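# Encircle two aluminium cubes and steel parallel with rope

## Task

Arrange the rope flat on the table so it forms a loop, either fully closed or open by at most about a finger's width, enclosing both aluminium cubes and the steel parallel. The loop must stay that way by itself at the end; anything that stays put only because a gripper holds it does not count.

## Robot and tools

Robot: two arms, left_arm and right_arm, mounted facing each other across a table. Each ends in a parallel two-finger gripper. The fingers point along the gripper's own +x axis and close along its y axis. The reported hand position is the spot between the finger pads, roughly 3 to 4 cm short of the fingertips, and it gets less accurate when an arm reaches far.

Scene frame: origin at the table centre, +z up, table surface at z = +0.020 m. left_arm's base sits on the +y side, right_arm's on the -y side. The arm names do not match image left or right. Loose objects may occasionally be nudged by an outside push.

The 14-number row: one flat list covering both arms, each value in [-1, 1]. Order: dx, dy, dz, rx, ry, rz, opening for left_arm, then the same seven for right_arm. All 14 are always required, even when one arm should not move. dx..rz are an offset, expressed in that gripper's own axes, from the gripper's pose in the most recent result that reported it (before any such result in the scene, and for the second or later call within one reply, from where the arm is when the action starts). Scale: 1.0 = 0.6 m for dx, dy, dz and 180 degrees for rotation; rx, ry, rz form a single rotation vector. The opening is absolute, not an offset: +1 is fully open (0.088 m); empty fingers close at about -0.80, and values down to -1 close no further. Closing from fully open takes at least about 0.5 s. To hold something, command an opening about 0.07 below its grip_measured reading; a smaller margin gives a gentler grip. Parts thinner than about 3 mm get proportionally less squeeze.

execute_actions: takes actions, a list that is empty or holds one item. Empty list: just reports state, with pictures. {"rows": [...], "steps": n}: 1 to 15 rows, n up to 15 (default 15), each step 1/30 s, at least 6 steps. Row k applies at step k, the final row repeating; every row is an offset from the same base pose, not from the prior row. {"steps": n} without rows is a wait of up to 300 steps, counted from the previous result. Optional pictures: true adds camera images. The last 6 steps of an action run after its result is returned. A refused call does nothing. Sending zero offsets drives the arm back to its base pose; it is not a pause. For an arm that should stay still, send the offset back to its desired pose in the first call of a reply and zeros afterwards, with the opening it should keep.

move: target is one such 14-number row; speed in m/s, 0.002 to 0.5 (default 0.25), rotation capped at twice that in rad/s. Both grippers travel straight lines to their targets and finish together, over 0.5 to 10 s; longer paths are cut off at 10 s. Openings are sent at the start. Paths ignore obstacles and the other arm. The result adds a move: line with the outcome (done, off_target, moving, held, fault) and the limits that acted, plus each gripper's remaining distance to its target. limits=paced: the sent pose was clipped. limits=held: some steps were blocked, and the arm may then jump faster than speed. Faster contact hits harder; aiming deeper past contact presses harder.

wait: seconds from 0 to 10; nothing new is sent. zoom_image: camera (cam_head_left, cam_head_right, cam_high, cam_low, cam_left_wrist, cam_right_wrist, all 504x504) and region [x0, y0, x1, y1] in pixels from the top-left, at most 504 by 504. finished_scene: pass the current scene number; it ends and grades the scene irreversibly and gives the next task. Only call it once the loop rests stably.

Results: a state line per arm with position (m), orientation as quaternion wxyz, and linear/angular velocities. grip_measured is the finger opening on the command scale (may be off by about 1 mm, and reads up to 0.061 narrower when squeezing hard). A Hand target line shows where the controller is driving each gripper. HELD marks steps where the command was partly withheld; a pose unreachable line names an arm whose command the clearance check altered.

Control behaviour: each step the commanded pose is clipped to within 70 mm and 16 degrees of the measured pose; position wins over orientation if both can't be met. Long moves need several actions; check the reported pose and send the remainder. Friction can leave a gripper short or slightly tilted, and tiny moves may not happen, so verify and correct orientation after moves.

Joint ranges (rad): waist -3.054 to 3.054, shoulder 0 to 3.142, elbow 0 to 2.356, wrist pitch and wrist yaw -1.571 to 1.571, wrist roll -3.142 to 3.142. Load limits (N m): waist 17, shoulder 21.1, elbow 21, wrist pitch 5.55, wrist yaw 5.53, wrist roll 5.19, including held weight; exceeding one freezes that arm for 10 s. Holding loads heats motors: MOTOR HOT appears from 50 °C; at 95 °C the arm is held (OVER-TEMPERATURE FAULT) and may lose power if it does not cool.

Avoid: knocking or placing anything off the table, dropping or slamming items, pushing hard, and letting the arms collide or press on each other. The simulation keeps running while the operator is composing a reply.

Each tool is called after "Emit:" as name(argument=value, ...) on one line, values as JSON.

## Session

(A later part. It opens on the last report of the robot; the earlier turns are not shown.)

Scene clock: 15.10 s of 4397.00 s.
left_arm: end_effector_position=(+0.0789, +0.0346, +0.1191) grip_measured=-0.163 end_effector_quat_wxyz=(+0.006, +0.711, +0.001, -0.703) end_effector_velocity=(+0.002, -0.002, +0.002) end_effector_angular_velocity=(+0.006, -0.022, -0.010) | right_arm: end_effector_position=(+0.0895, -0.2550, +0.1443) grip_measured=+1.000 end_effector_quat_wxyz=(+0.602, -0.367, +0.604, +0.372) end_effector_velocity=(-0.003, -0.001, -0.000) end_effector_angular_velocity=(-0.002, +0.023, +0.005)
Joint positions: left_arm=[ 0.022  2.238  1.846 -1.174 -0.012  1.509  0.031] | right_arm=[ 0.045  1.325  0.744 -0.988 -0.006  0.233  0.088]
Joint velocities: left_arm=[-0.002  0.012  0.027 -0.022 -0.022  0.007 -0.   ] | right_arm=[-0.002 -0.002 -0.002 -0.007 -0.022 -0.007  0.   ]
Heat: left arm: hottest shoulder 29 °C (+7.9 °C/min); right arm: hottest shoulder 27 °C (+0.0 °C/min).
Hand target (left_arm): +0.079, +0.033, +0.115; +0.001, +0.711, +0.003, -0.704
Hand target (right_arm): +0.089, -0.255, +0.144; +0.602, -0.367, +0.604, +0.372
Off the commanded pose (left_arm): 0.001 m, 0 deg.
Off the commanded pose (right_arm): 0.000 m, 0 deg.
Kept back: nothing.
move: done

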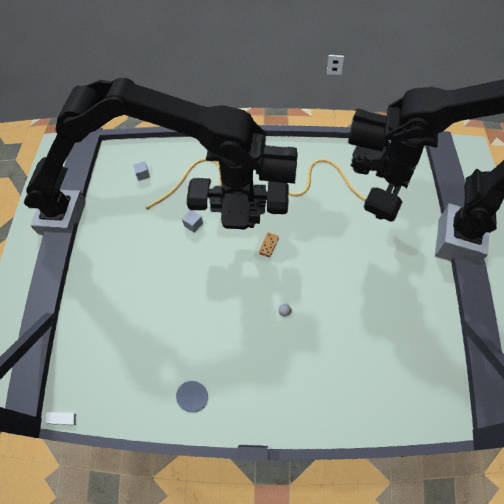

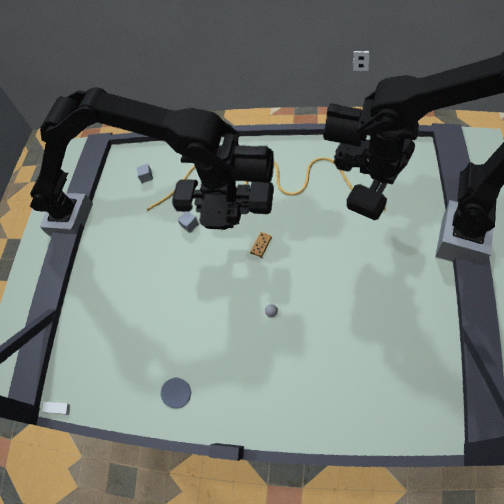

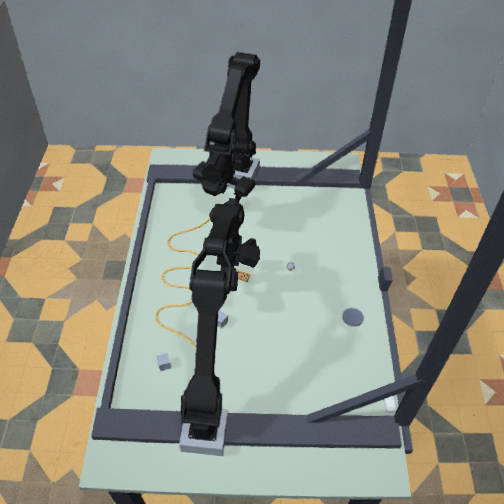

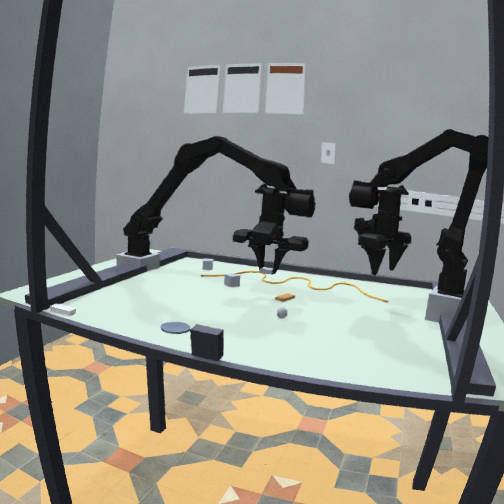

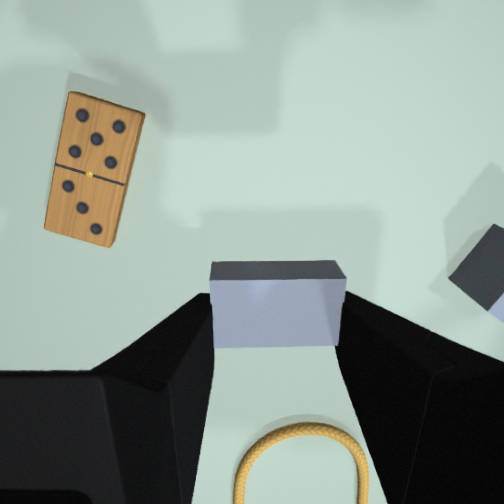

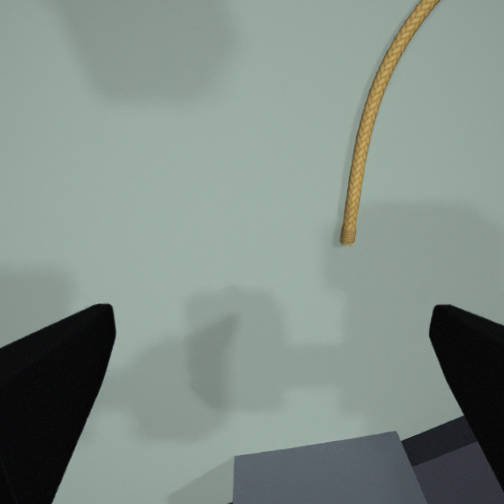

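Emit:
move(target=[0.085,0,-0.05,0,0,0,-0.25, 0.09,-0.072,0.017,0.045,0,0,1], speed=0.12)

Scene clock: 16.47 s of 4397.00 s.
left_arm: end_effector_position=(+0.1083, +0.0316, +0.0760) grip_measured=-0.163 end_effector_quat_wxyz=(+0.012, +0.711, -0.004, -0.703) end_effector_velocity=(+0.002, -0.001, +0.000) end_effector_angular_velocity=(-0.007, -0.007, +0.010) | right_arm: end_effector_position=(+0.1339, -0.2611, +0.0941) grip_measured=+1.000 end_effector_quat_wxyz=(+0.632, -0.320, +0.623, +0.332) end_effector_velocity=(-0.000, -0.002, -0.003) end_effector_angular_velocity=(-0.003, +0.010, +0.000)
Joint positions: left_arm=[ 0.089  2.273  1.73  -1.005 -0.012  1.575  0.031] | right_arm=[-0.176  1.456  0.624 -0.72  -0.006  0.153  0.088]
Joint velocities: left_arm=[ 0.002 -0.002 -0.002  0.007 -0.007 -0.007 -0.   ] | right_arm=[-0.007  0.007 -0.007  0.007 -0.007 -0.007  0.   ]
Heat: left arm: hottest shoulder 29 °C (+7.3 °C/min); right arm: hottest shoulder 27 °C (+0.0 °C/min).
Hand target (left_arm): +0.109, +0.034, +0.068; +0.005, +0.711, +0.001, -0.703
Hand target (right_arm): +0.133, -0.265, +0.090; +0.626, -0.323, +0.629, +0.329
Off the commanded pose (left_arm): 0.008 m, 1 deg.
Off the commanded pose (right_arm): 0.006 m, 1 deg.
Kept back: nothing.
move: done

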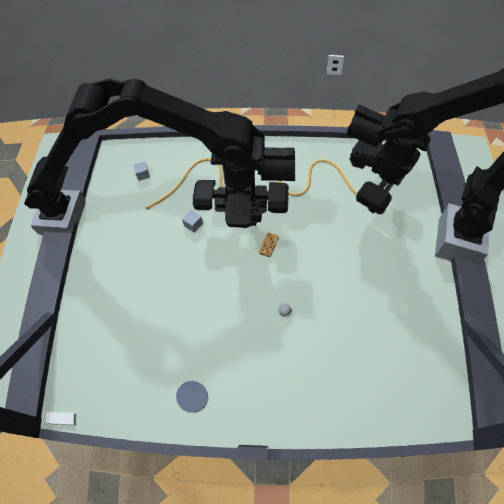

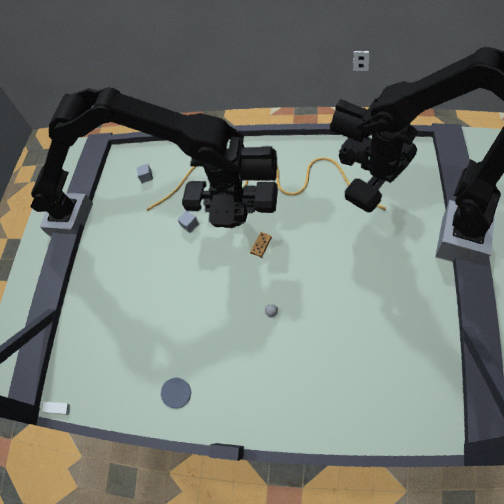

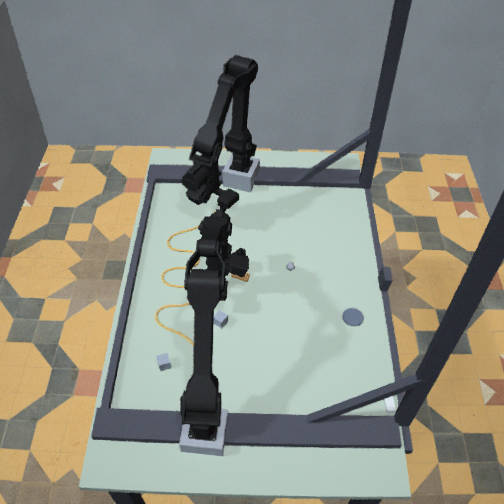

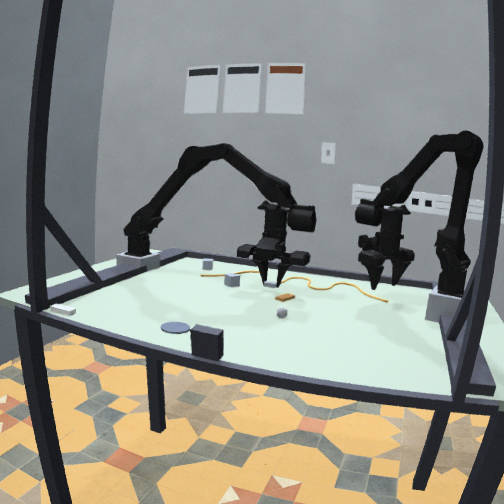

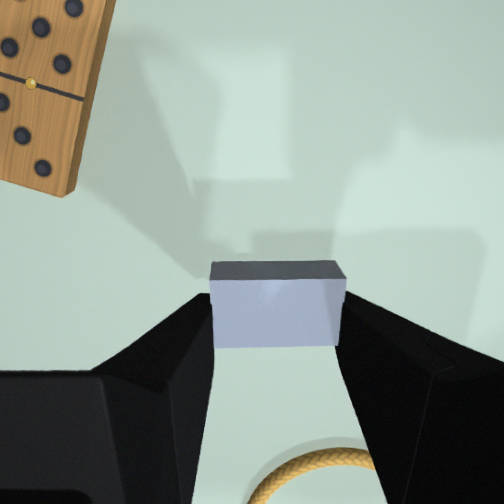

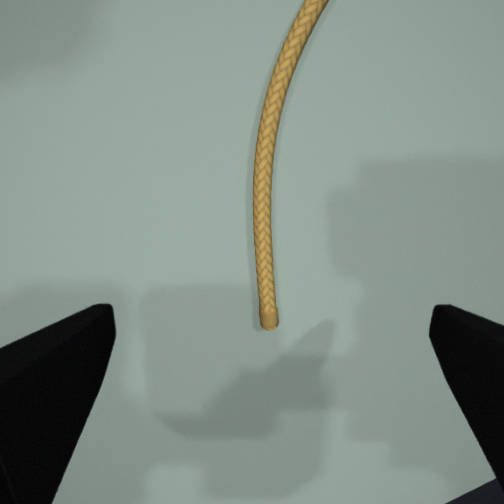

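Emit:
move(target=[0.033,0,0,0,0,-0.012,-0.25, 0.062,0,0.005,0,0.01,0,0.0], speed=0.05)

Scene clock: 17.83 s of 4397.00 s.
left_arm: end_effector_position=(+0.1083, +0.0315, +0.0646) grip_measured=-0.163 end_effector_quat_wxyz=(+0.004, +0.711, +0.004, -0.703) end_effector_velocity=(-0.002, +0.006, -0.002) end_effector_angular_velocity=(+0.027, -0.007, -0.000) | right_arm: end_effector_position=(+0.1377, -0.2540, +0.0609) grip_measured=+0.003 end_effector_quat_wxyz=(+0.627, -0.323, +0.627, +0.330) end_effector_velocity=(-0.001, -0.000, -0.002) end_effector_angular_velocity=(+0.001, +0.008, -0.010)
Joint positions: left_arm=[ 0.089  2.308  1.744 -1.006 -0.012  1.575  0.031] | right_arm=[-0.178  1.605  0.595 -0.556 -0.008  0.15   0.039]
Joint velocities: left_arm=[-0.007  0.002 -0.002 -0.022 -0.007 -0.007 -0.   ] | right_arm=[-0.002  0.007 -0.002  0.007 -0.007  0.007 -0.   ]
Heat: left arm: hottest shoulder 30 °C (+10.1 °C/min); right arm: hottest elbow 27 °C (+0.0 °C/min).
Hand target (left_arm): +0.108, +0.031, +0.056; -0.001, +0.712, +0.009, -0.703
Hand target (right_arm): +0.136, -0.258, +0.057; +0.622, -0.325, +0.633, +0.327
Off the commanded pose (left_arm): 0.008 m, 1 deg.
Off the commanded pose (right_arm): 0.006 m, 1 deg.
Kept back: nothing.
move: done

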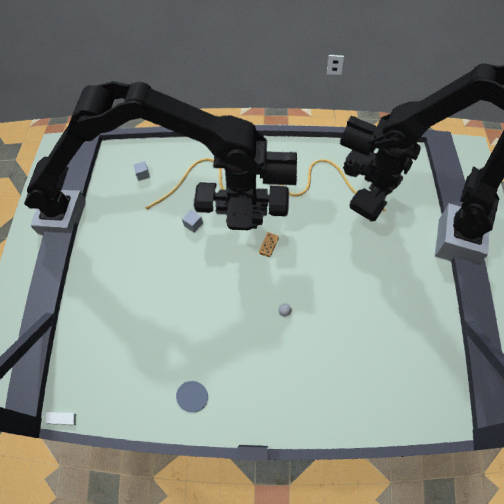

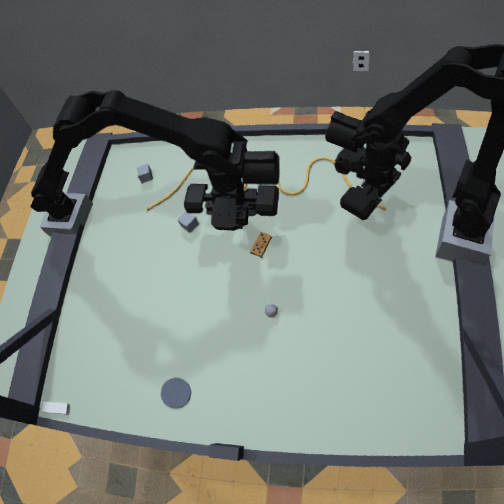

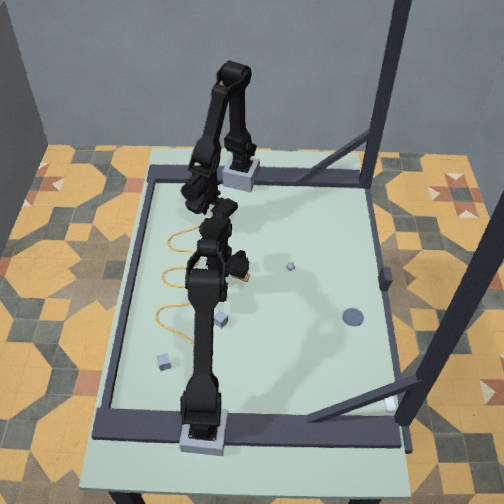

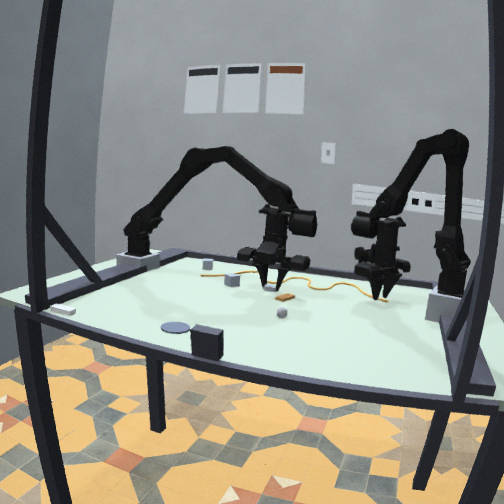

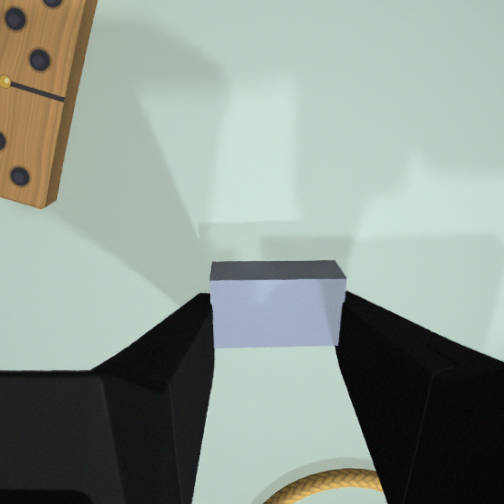

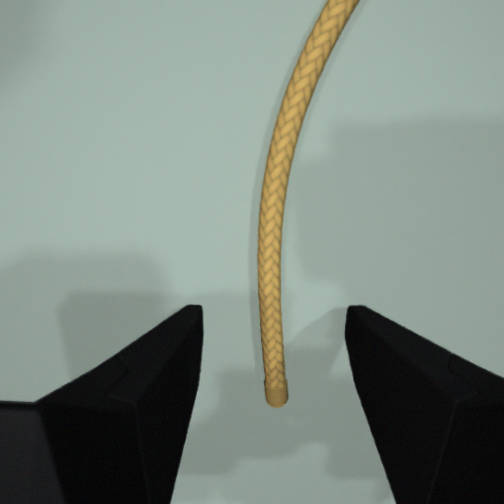

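Emit:
move(target=[0.008,0,0,0,0,0,0.4, 0.013,0,0,0,0,0,0.0], speed=0.03)

Emit:
move(target=[-0.14,-0.16,0.03,0,0,0,0.6, 0,0,0,0,0,0,-0.78], speed=0.15)

Scene clock: 18.77 s of 4397.00 s.
left_arm: end_effector_position=(+0.1083, +0.0297, +0.0645) grip_measured=+0.395 end_effector_quat_wxyz=(+0.007, +0.711, +0.001, -0.703) end_effector_velocity=(+0.004, +0.002, +0.000) end_effector_angular_velocity=(+0.007, -0.022, +0.025) | right_arm: end_effector_position=(+0.1396, -0.2501, +0.0575) grip_measured=+0.003 end_effector_quat_wxyz=(+0.632, -0.319, +0.622, +0.333) end_effector_velocity=(-0.006, -0.004, -0.001) end_effector_angular_velocity=(-0.014, +0.031, +0.010)
Joint positions: left_arm=[ 0.089  2.309  1.744 -0.998 -0.012  1.575  0.058] | right_arm=[-0.178  1.619  0.592 -0.521 -0.008  0.15   0.039]
Joint velocities: left_arm=[ 0.002 -0.002 -0.002 -0.007 -0.022 -0.022  0.001] | right_arm=[ 0.002  0.002 -0.002 -0.022 -0.022 -0.007  0.   ]
Heat: left arm: hottest shoulder 30 °C (+9.6 °C/min); right arm: hottest elbow 27 °C (+0.0 °C/min).
Hand target (left_arm): +0.108, +0.032, +0.060; +0.004, +0.711, +0.004, -0.703
Hand target (right_arm): +0.138, -0.254, +0.053; +0.627, -0.323, +0.627, +0.330
Off the commanded pose (left_arm): 0.005 m, 0 deg.
Off the commanded pose (right_arm): 0.006 m, 1 deg.
Kept back: nothing.
move: done

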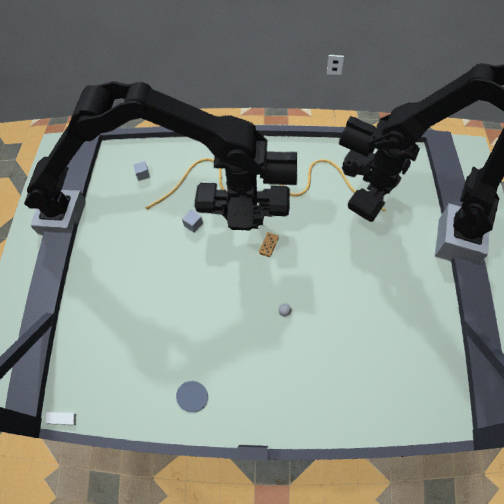

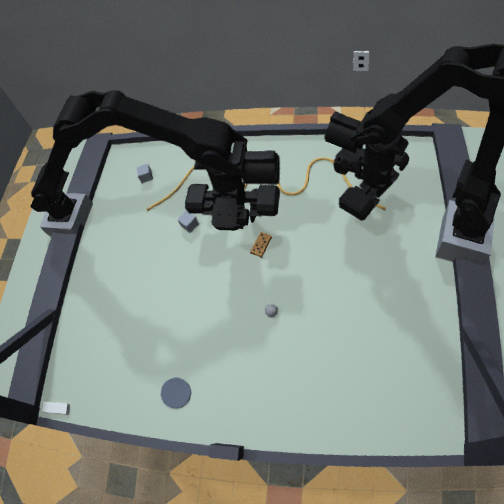

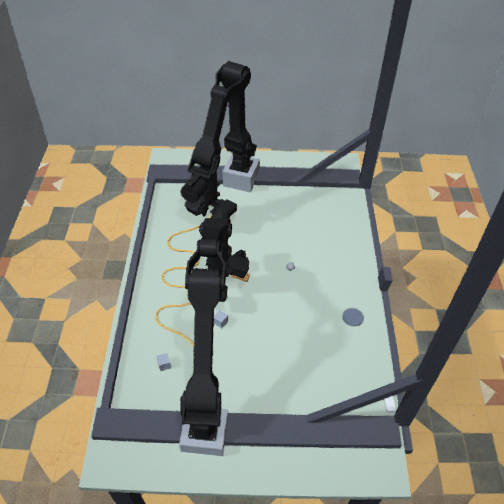

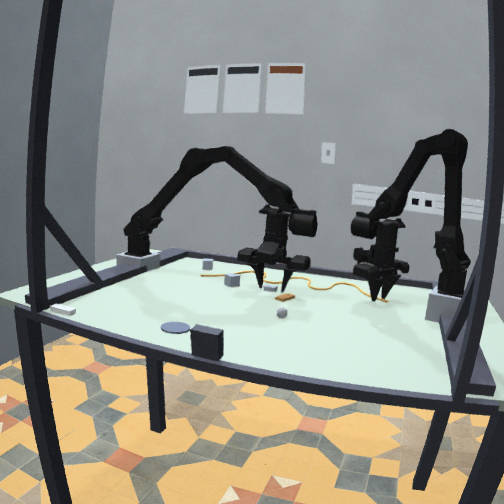

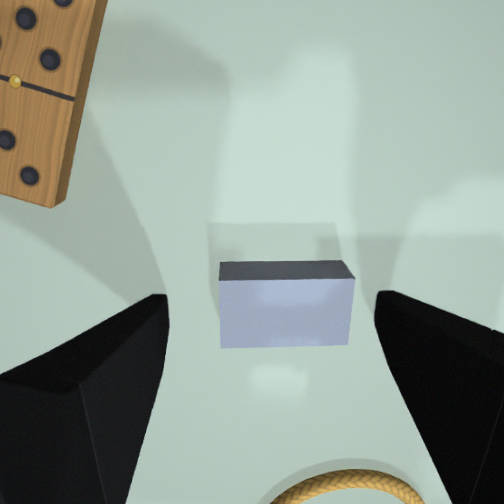

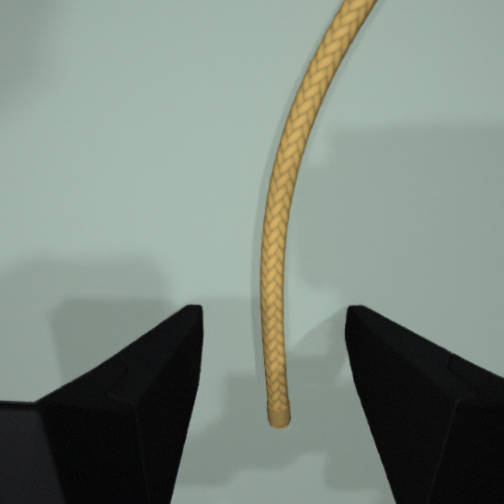

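Scene clock: 20.17 s of 4397.00 s.
left_arm: end_effector_position=(+0.0902, +0.1235, +0.1453) grip_measured=+0.598 end_effector_quat_wxyz=(+0.006, +0.711, +0.001, -0.703) end_effector_velocity=(-0.004, +0.005, +0.003) end_effector_angular_velocity=(+0.013, +0.022, +0.005) | right_arm: end_effector_position=(+0.1400, -0.2504, +0.0575) grip_measured=-0.738 end_effector_quat_wxyz=(+0.633, -0.320, +0.622, +0.332) end_effector_velocity=(-0.003, -0.000, +0.001) end_effector_angular_velocity=(+0.008, +0.021, +0.005)
Joint positions: left_arm=[ 0.041  1.869  1.402 -1.098 -0.012  1.528  0.068] | right_arm=[-0.178  1.619  0.592 -0.521 -0.004  0.15   0.003]
Joint velocities: left_arm=[-0.002 -0.012 -0.002 -0.022  0.022 -0.007 -0.   ] | right_arm=[-0.002 -0.007 -0.002 -0.007 -0.022 -0.007 -0.   ]
Heat: left arm: hottest shoulder 30 °C (+8.9 °C/min); right arm: hottest shoulder 27 °C (+0.0 °C/min).
Hand target (left_arm): +0.089, +0.126, +0.148; +0.007, +0.712, +0.001, -0.703
Hand target (right_arm): +0.140, -0.250, +0.058; +0.632, -0.319, +0.622, +0.333
Off the commanded pose (left_arm): 0.004 m, 0 deg.
Off the commanded pose (right_arm): 0.001 m, 0 deg.
Kept back: nothing.
move: done

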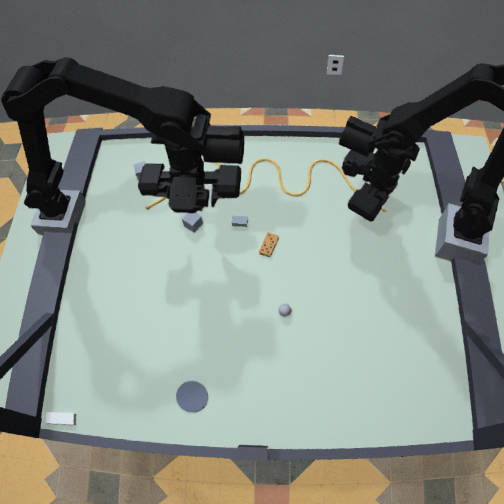

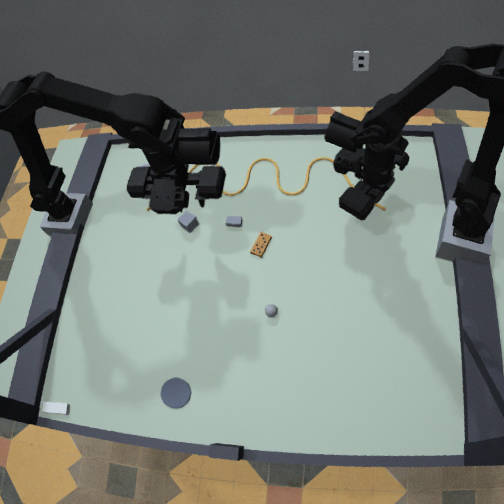

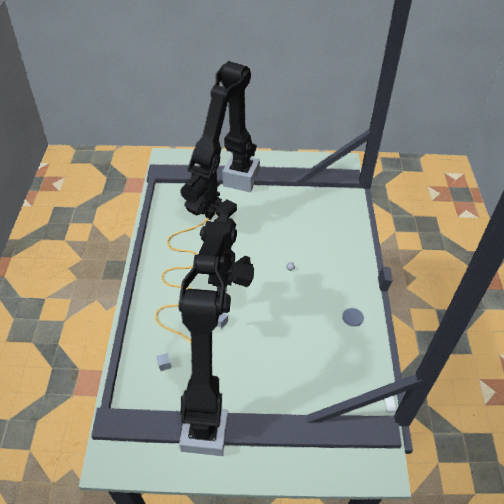

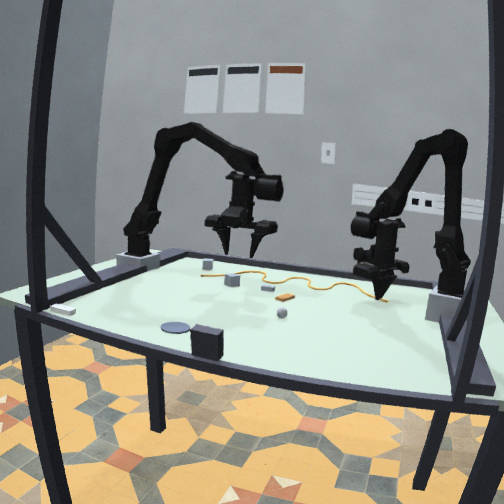

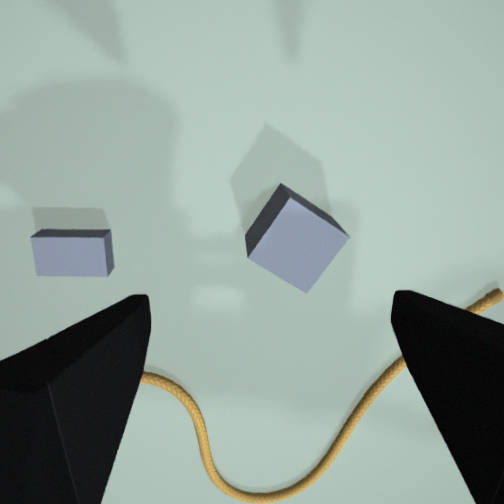

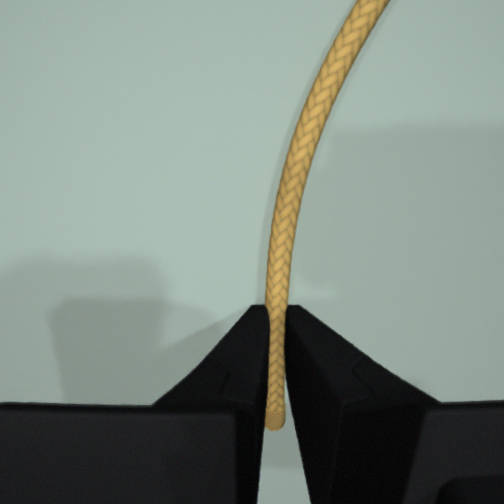

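Emit:
move(target=[0.07,-0.022,-0.012,0.2,0,0,0.6, -0.035,0,0,0,0,0,-0.85], speed=0.3)

Emit:
move(target=[0,0,0,0,0,0,0.6, 0,0.239,-0.066,0.25,0,0,-0.85], speed=0.2)

Scene clock: 22.40 s of 4397.00 s.
left_arm: end_effector_position=(+0.0965, +0.1339, +0.1066) grip_measured=+0.598 end_effector_quat_wxyz=(-0.210, +0.680, -0.218, -0.668) end_effector_velocity=(+0.000, +0.001, -0.001) end_effector_angular_velocity=(-0.002, -0.007, -0.010) | right_arm: end_effector_position=(+0.1385, -0.2536, +0.0756) grip_measured=-0.738 end_effector_quat_wxyz=(+0.629, -0.323, +0.626, +0.329) end_effector_velocity=(-0.001, -0.000, +0.001) end_effector_angular_velocity=(+0.001, +0.008, +0.005)
Joint positions: left_arm=[ 0.059  1.868  1.24  -0.927 -0.012  2.172  0.068] | right_arm=[-0.178  1.554  0.623 -0.63  -0.004  0.15   0.003]
Joint velocities: left_arm=[-0.002 -0.002 -0.007  0.007 -0.007  0.007  0.   ] | right_arm=[-0.002 -0.002  0.002 -0.007 -0.007 -0.007 -0.   ]
Heat: left arm: hottest shoulder 31 °C (+10.7 °C/min); right arm: hottest shoulder 27 °C (+0.0 °C/min).
Hand target (left_arm): +0.098, +0.136, +0.103; -0.214, +0.678, -0.216, -0.669
Hand target (right_arm): +0.140, -0.251, +0.079; +0.633, -0.320, +0.622, +0.332
Off the commanded pose (left_arm): 0.004 m, 1 deg.
Off the commanded pose (right_arm): 0.004 m, 1 deg.
Kept back: nothing.
move: done

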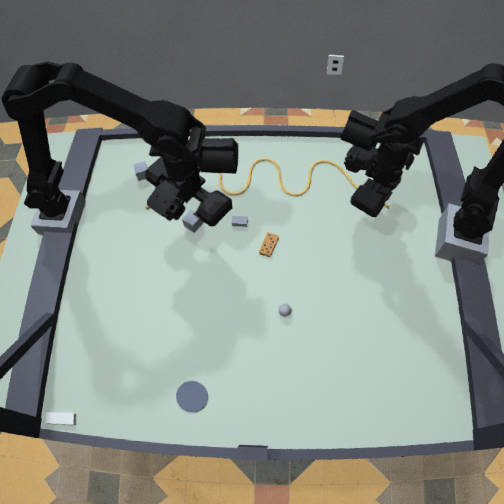

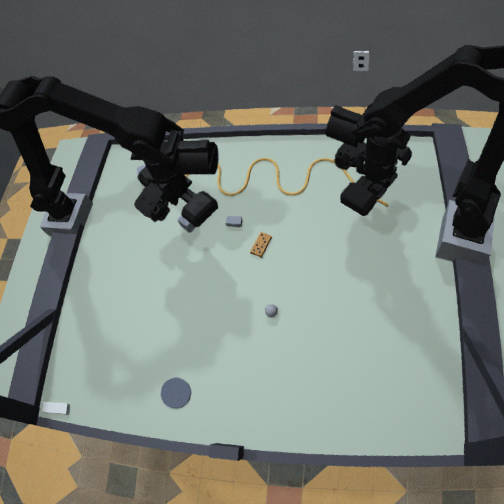

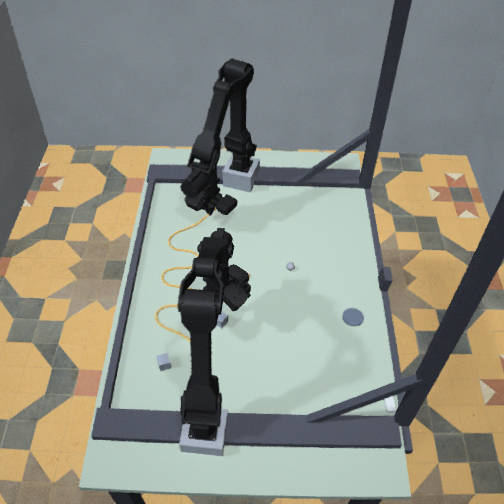

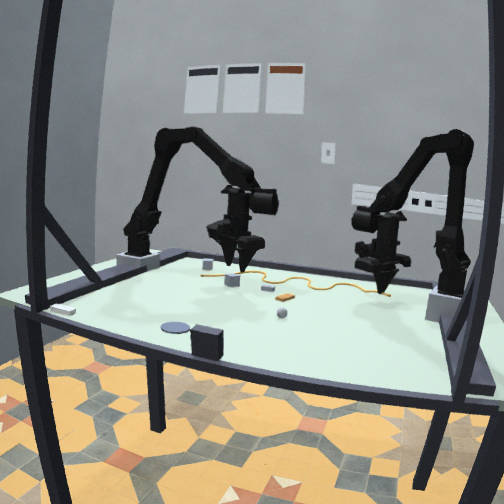

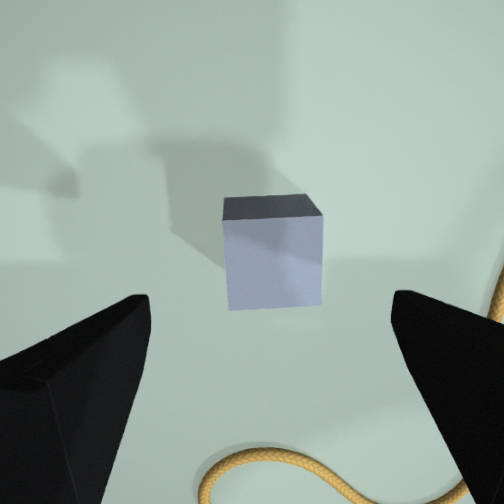

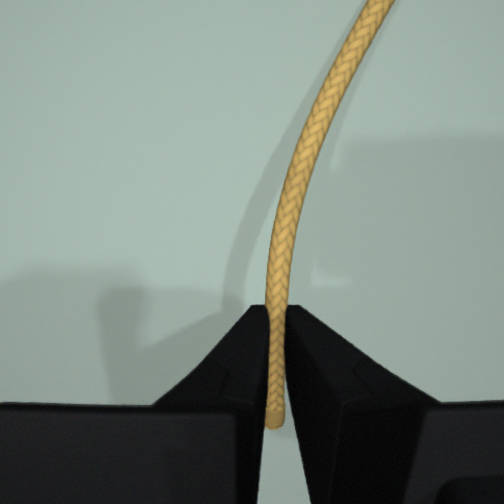

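Scene clock: 24.87 s of 4397.00 s.
left_arm: end_effector_position=(+0.0965, +0.1339, +0.1066) grip_measured=+0.598 end_effector_quat_wxyz=(-0.210, +0.680, -0.218, -0.668) end_effector_velocity=(-0.002, -0.001, +0.002) end_effector_angular_velocity=(-0.012, +0.007, -0.010) | right_arm: end_effector_position=(-0.0009, -0.2054, +0.0766) grip_measured=-0.738 end_effector_quat_wxyz=(+0.705, -0.057, +0.704, +0.067) end_effector_velocity=(-0.001, -0.001, -0.000) end_effector_angular_velocity=(-0.009, +0.006, -0.005)
Joint positions: left_arm=[ 0.059  1.868  1.24  -0.927 -0.012  2.172  0.068] | right_arm=[ 0.474  1.661  0.74  -0.636  0.002  1.586  0.003]
Joint velocities: left_arm=[-0.002 -0.007 -0.002  0.007  0.007  0.007 -0.   ] | right_arm=[ 0.002  0.002  0.002 -0.007 -0.007  0.007 -0.   ]
Heat: left arm: hottest shoulder 31 °C (+9.7 °C/min); right arm: hottest shoulder 27 °C (+0.0 °C/min).
Hand target (left_arm): +0.096, +0.134, +0.107; -0.210, +0.680, -0.218, -0.668
Hand target (right_arm): -0.001, -0.205, +0.075; +0.706, -0.059, +0.703, +0.064
Off the commanded pose (left_arm): 0.000 m, 0 deg.
Off the commanded pose (right_arm): 0.002 m, 0 deg.
Kept back: nothing.
move: done

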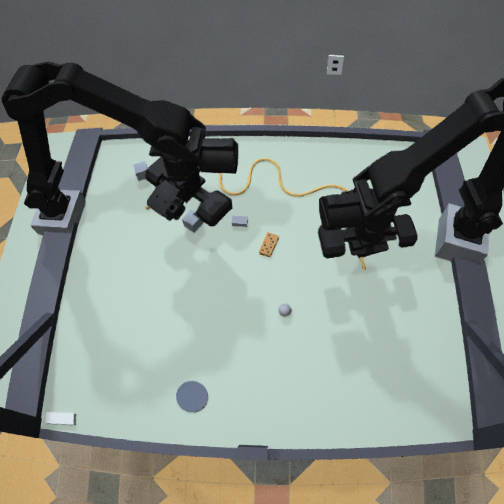

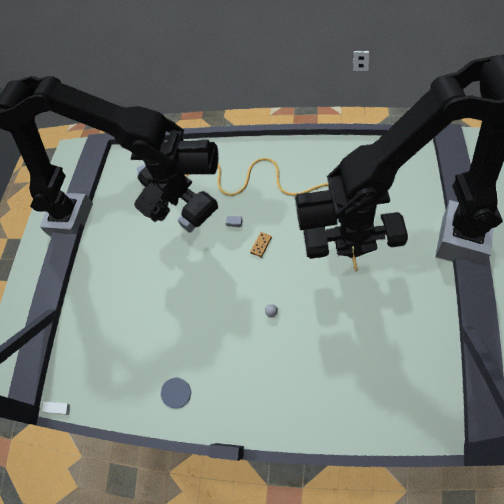

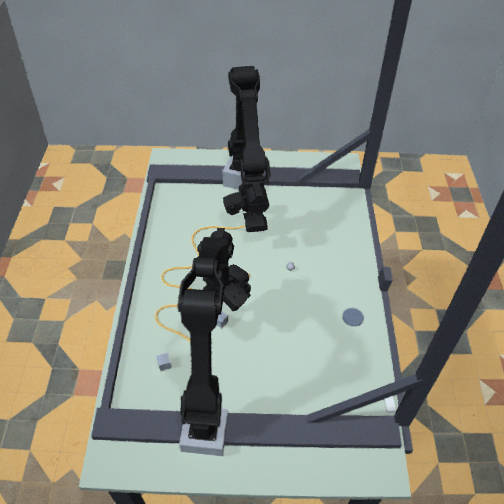

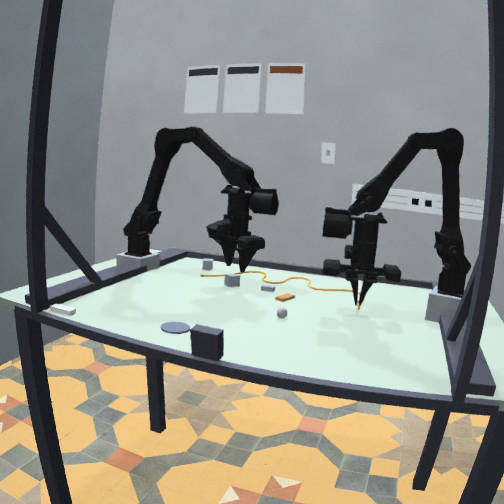

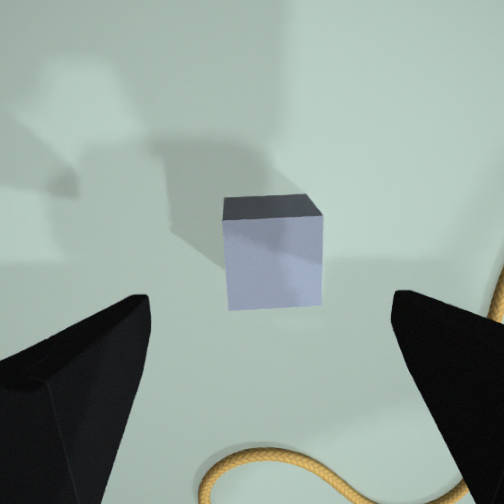

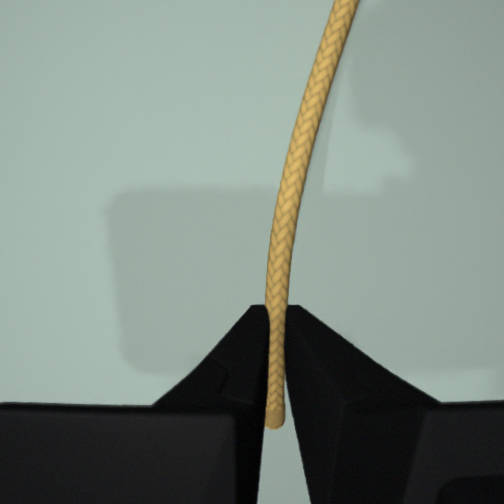

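Emit:
move(target=[0.07,0,0.008,-0.01,0,0,0.6, 0,0.298,-0.015,0.44,0,0,-0.85], speed=0.25)

Scene clock: 28.47 s of 4397.00 s.
left_arm: end_effector_position=(+0.0939, +0.1326, +0.0704) grip_measured=+0.598 end_effector_quat_wxyz=(-0.194, +0.684, -0.214, -0.670) end_effector_velocity=(+0.000, -0.001, +0.000) end_effector_angular_velocity=(-0.008, -0.007, +0.005) | right_arm: end_effector_position=(-0.0402, -0.0311, +0.0858) grip_measured=-0.738 end_effector_quat_wxyz=(+0.576, +0.409, +0.589, -0.394) end_effector_velocity=(-0.000, +0.002, +0.002) end_effector_angular_velocity=(+0.001, +0.008, -0.010)
Joint positions: left_arm=[ 0.051  1.921  1.152 -0.769 -0.012  2.133  0.068] | right_arm=[ 0.487  2.23   1.602 -0.915  0.002  2.981  0.003]
Joint velocities: left_arm=[-0.002 -0.002 -0.002  0.007 -0.007 -0.007 -0.   ] | right_arm=[-0.002  0.002  0.012 -0.007 -0.007  0.007  0.   ]
Heat: left arm: hottest shoulder 31 °C (+8.4 °C/min); right arm: hottest shoulder 27 °C (+0.0 °C/min).
Hand target (left_arm): +0.093, +0.136, +0.064; -0.200, +0.683, -0.207, -0.671
Hand target (right_arm): -0.041, -0.031, +0.080; +0.579, +0.405, +0.585, -0.398
Off the commanded pose (left_arm): 0.007 m, 1 deg.
Off the commanded pose (right_arm): 0.007 m, 1 deg.
Kept back: nothing.
move: done

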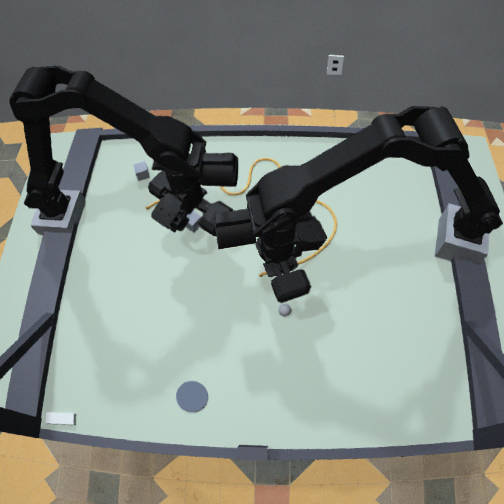

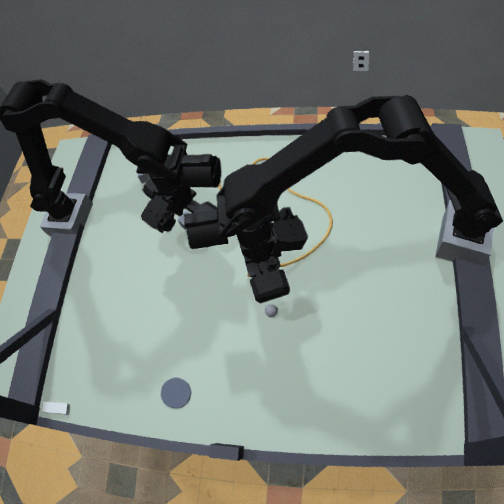

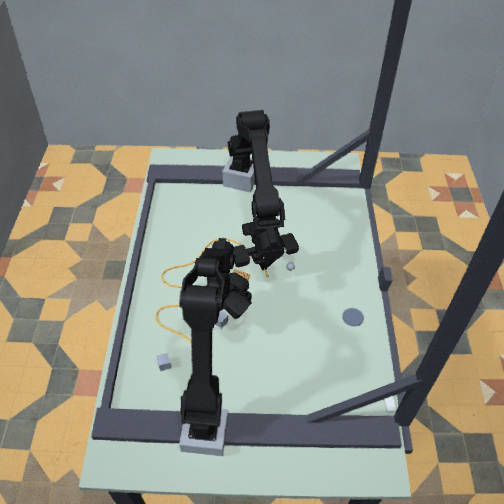

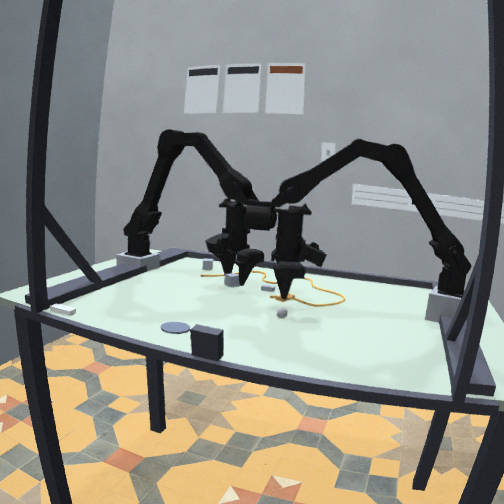

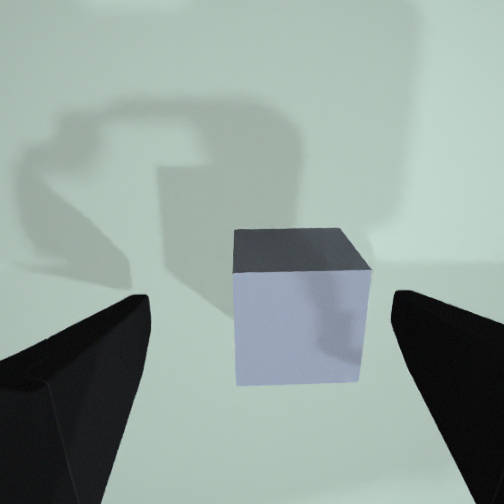

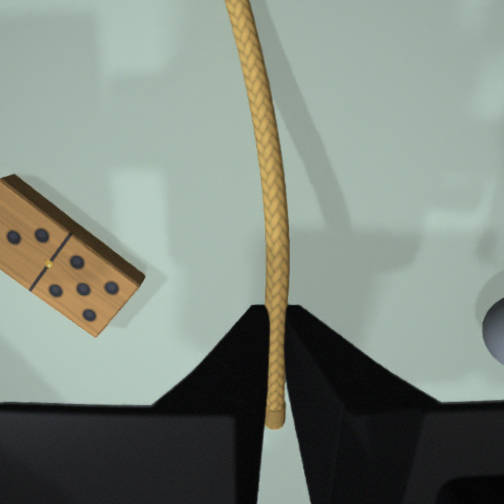

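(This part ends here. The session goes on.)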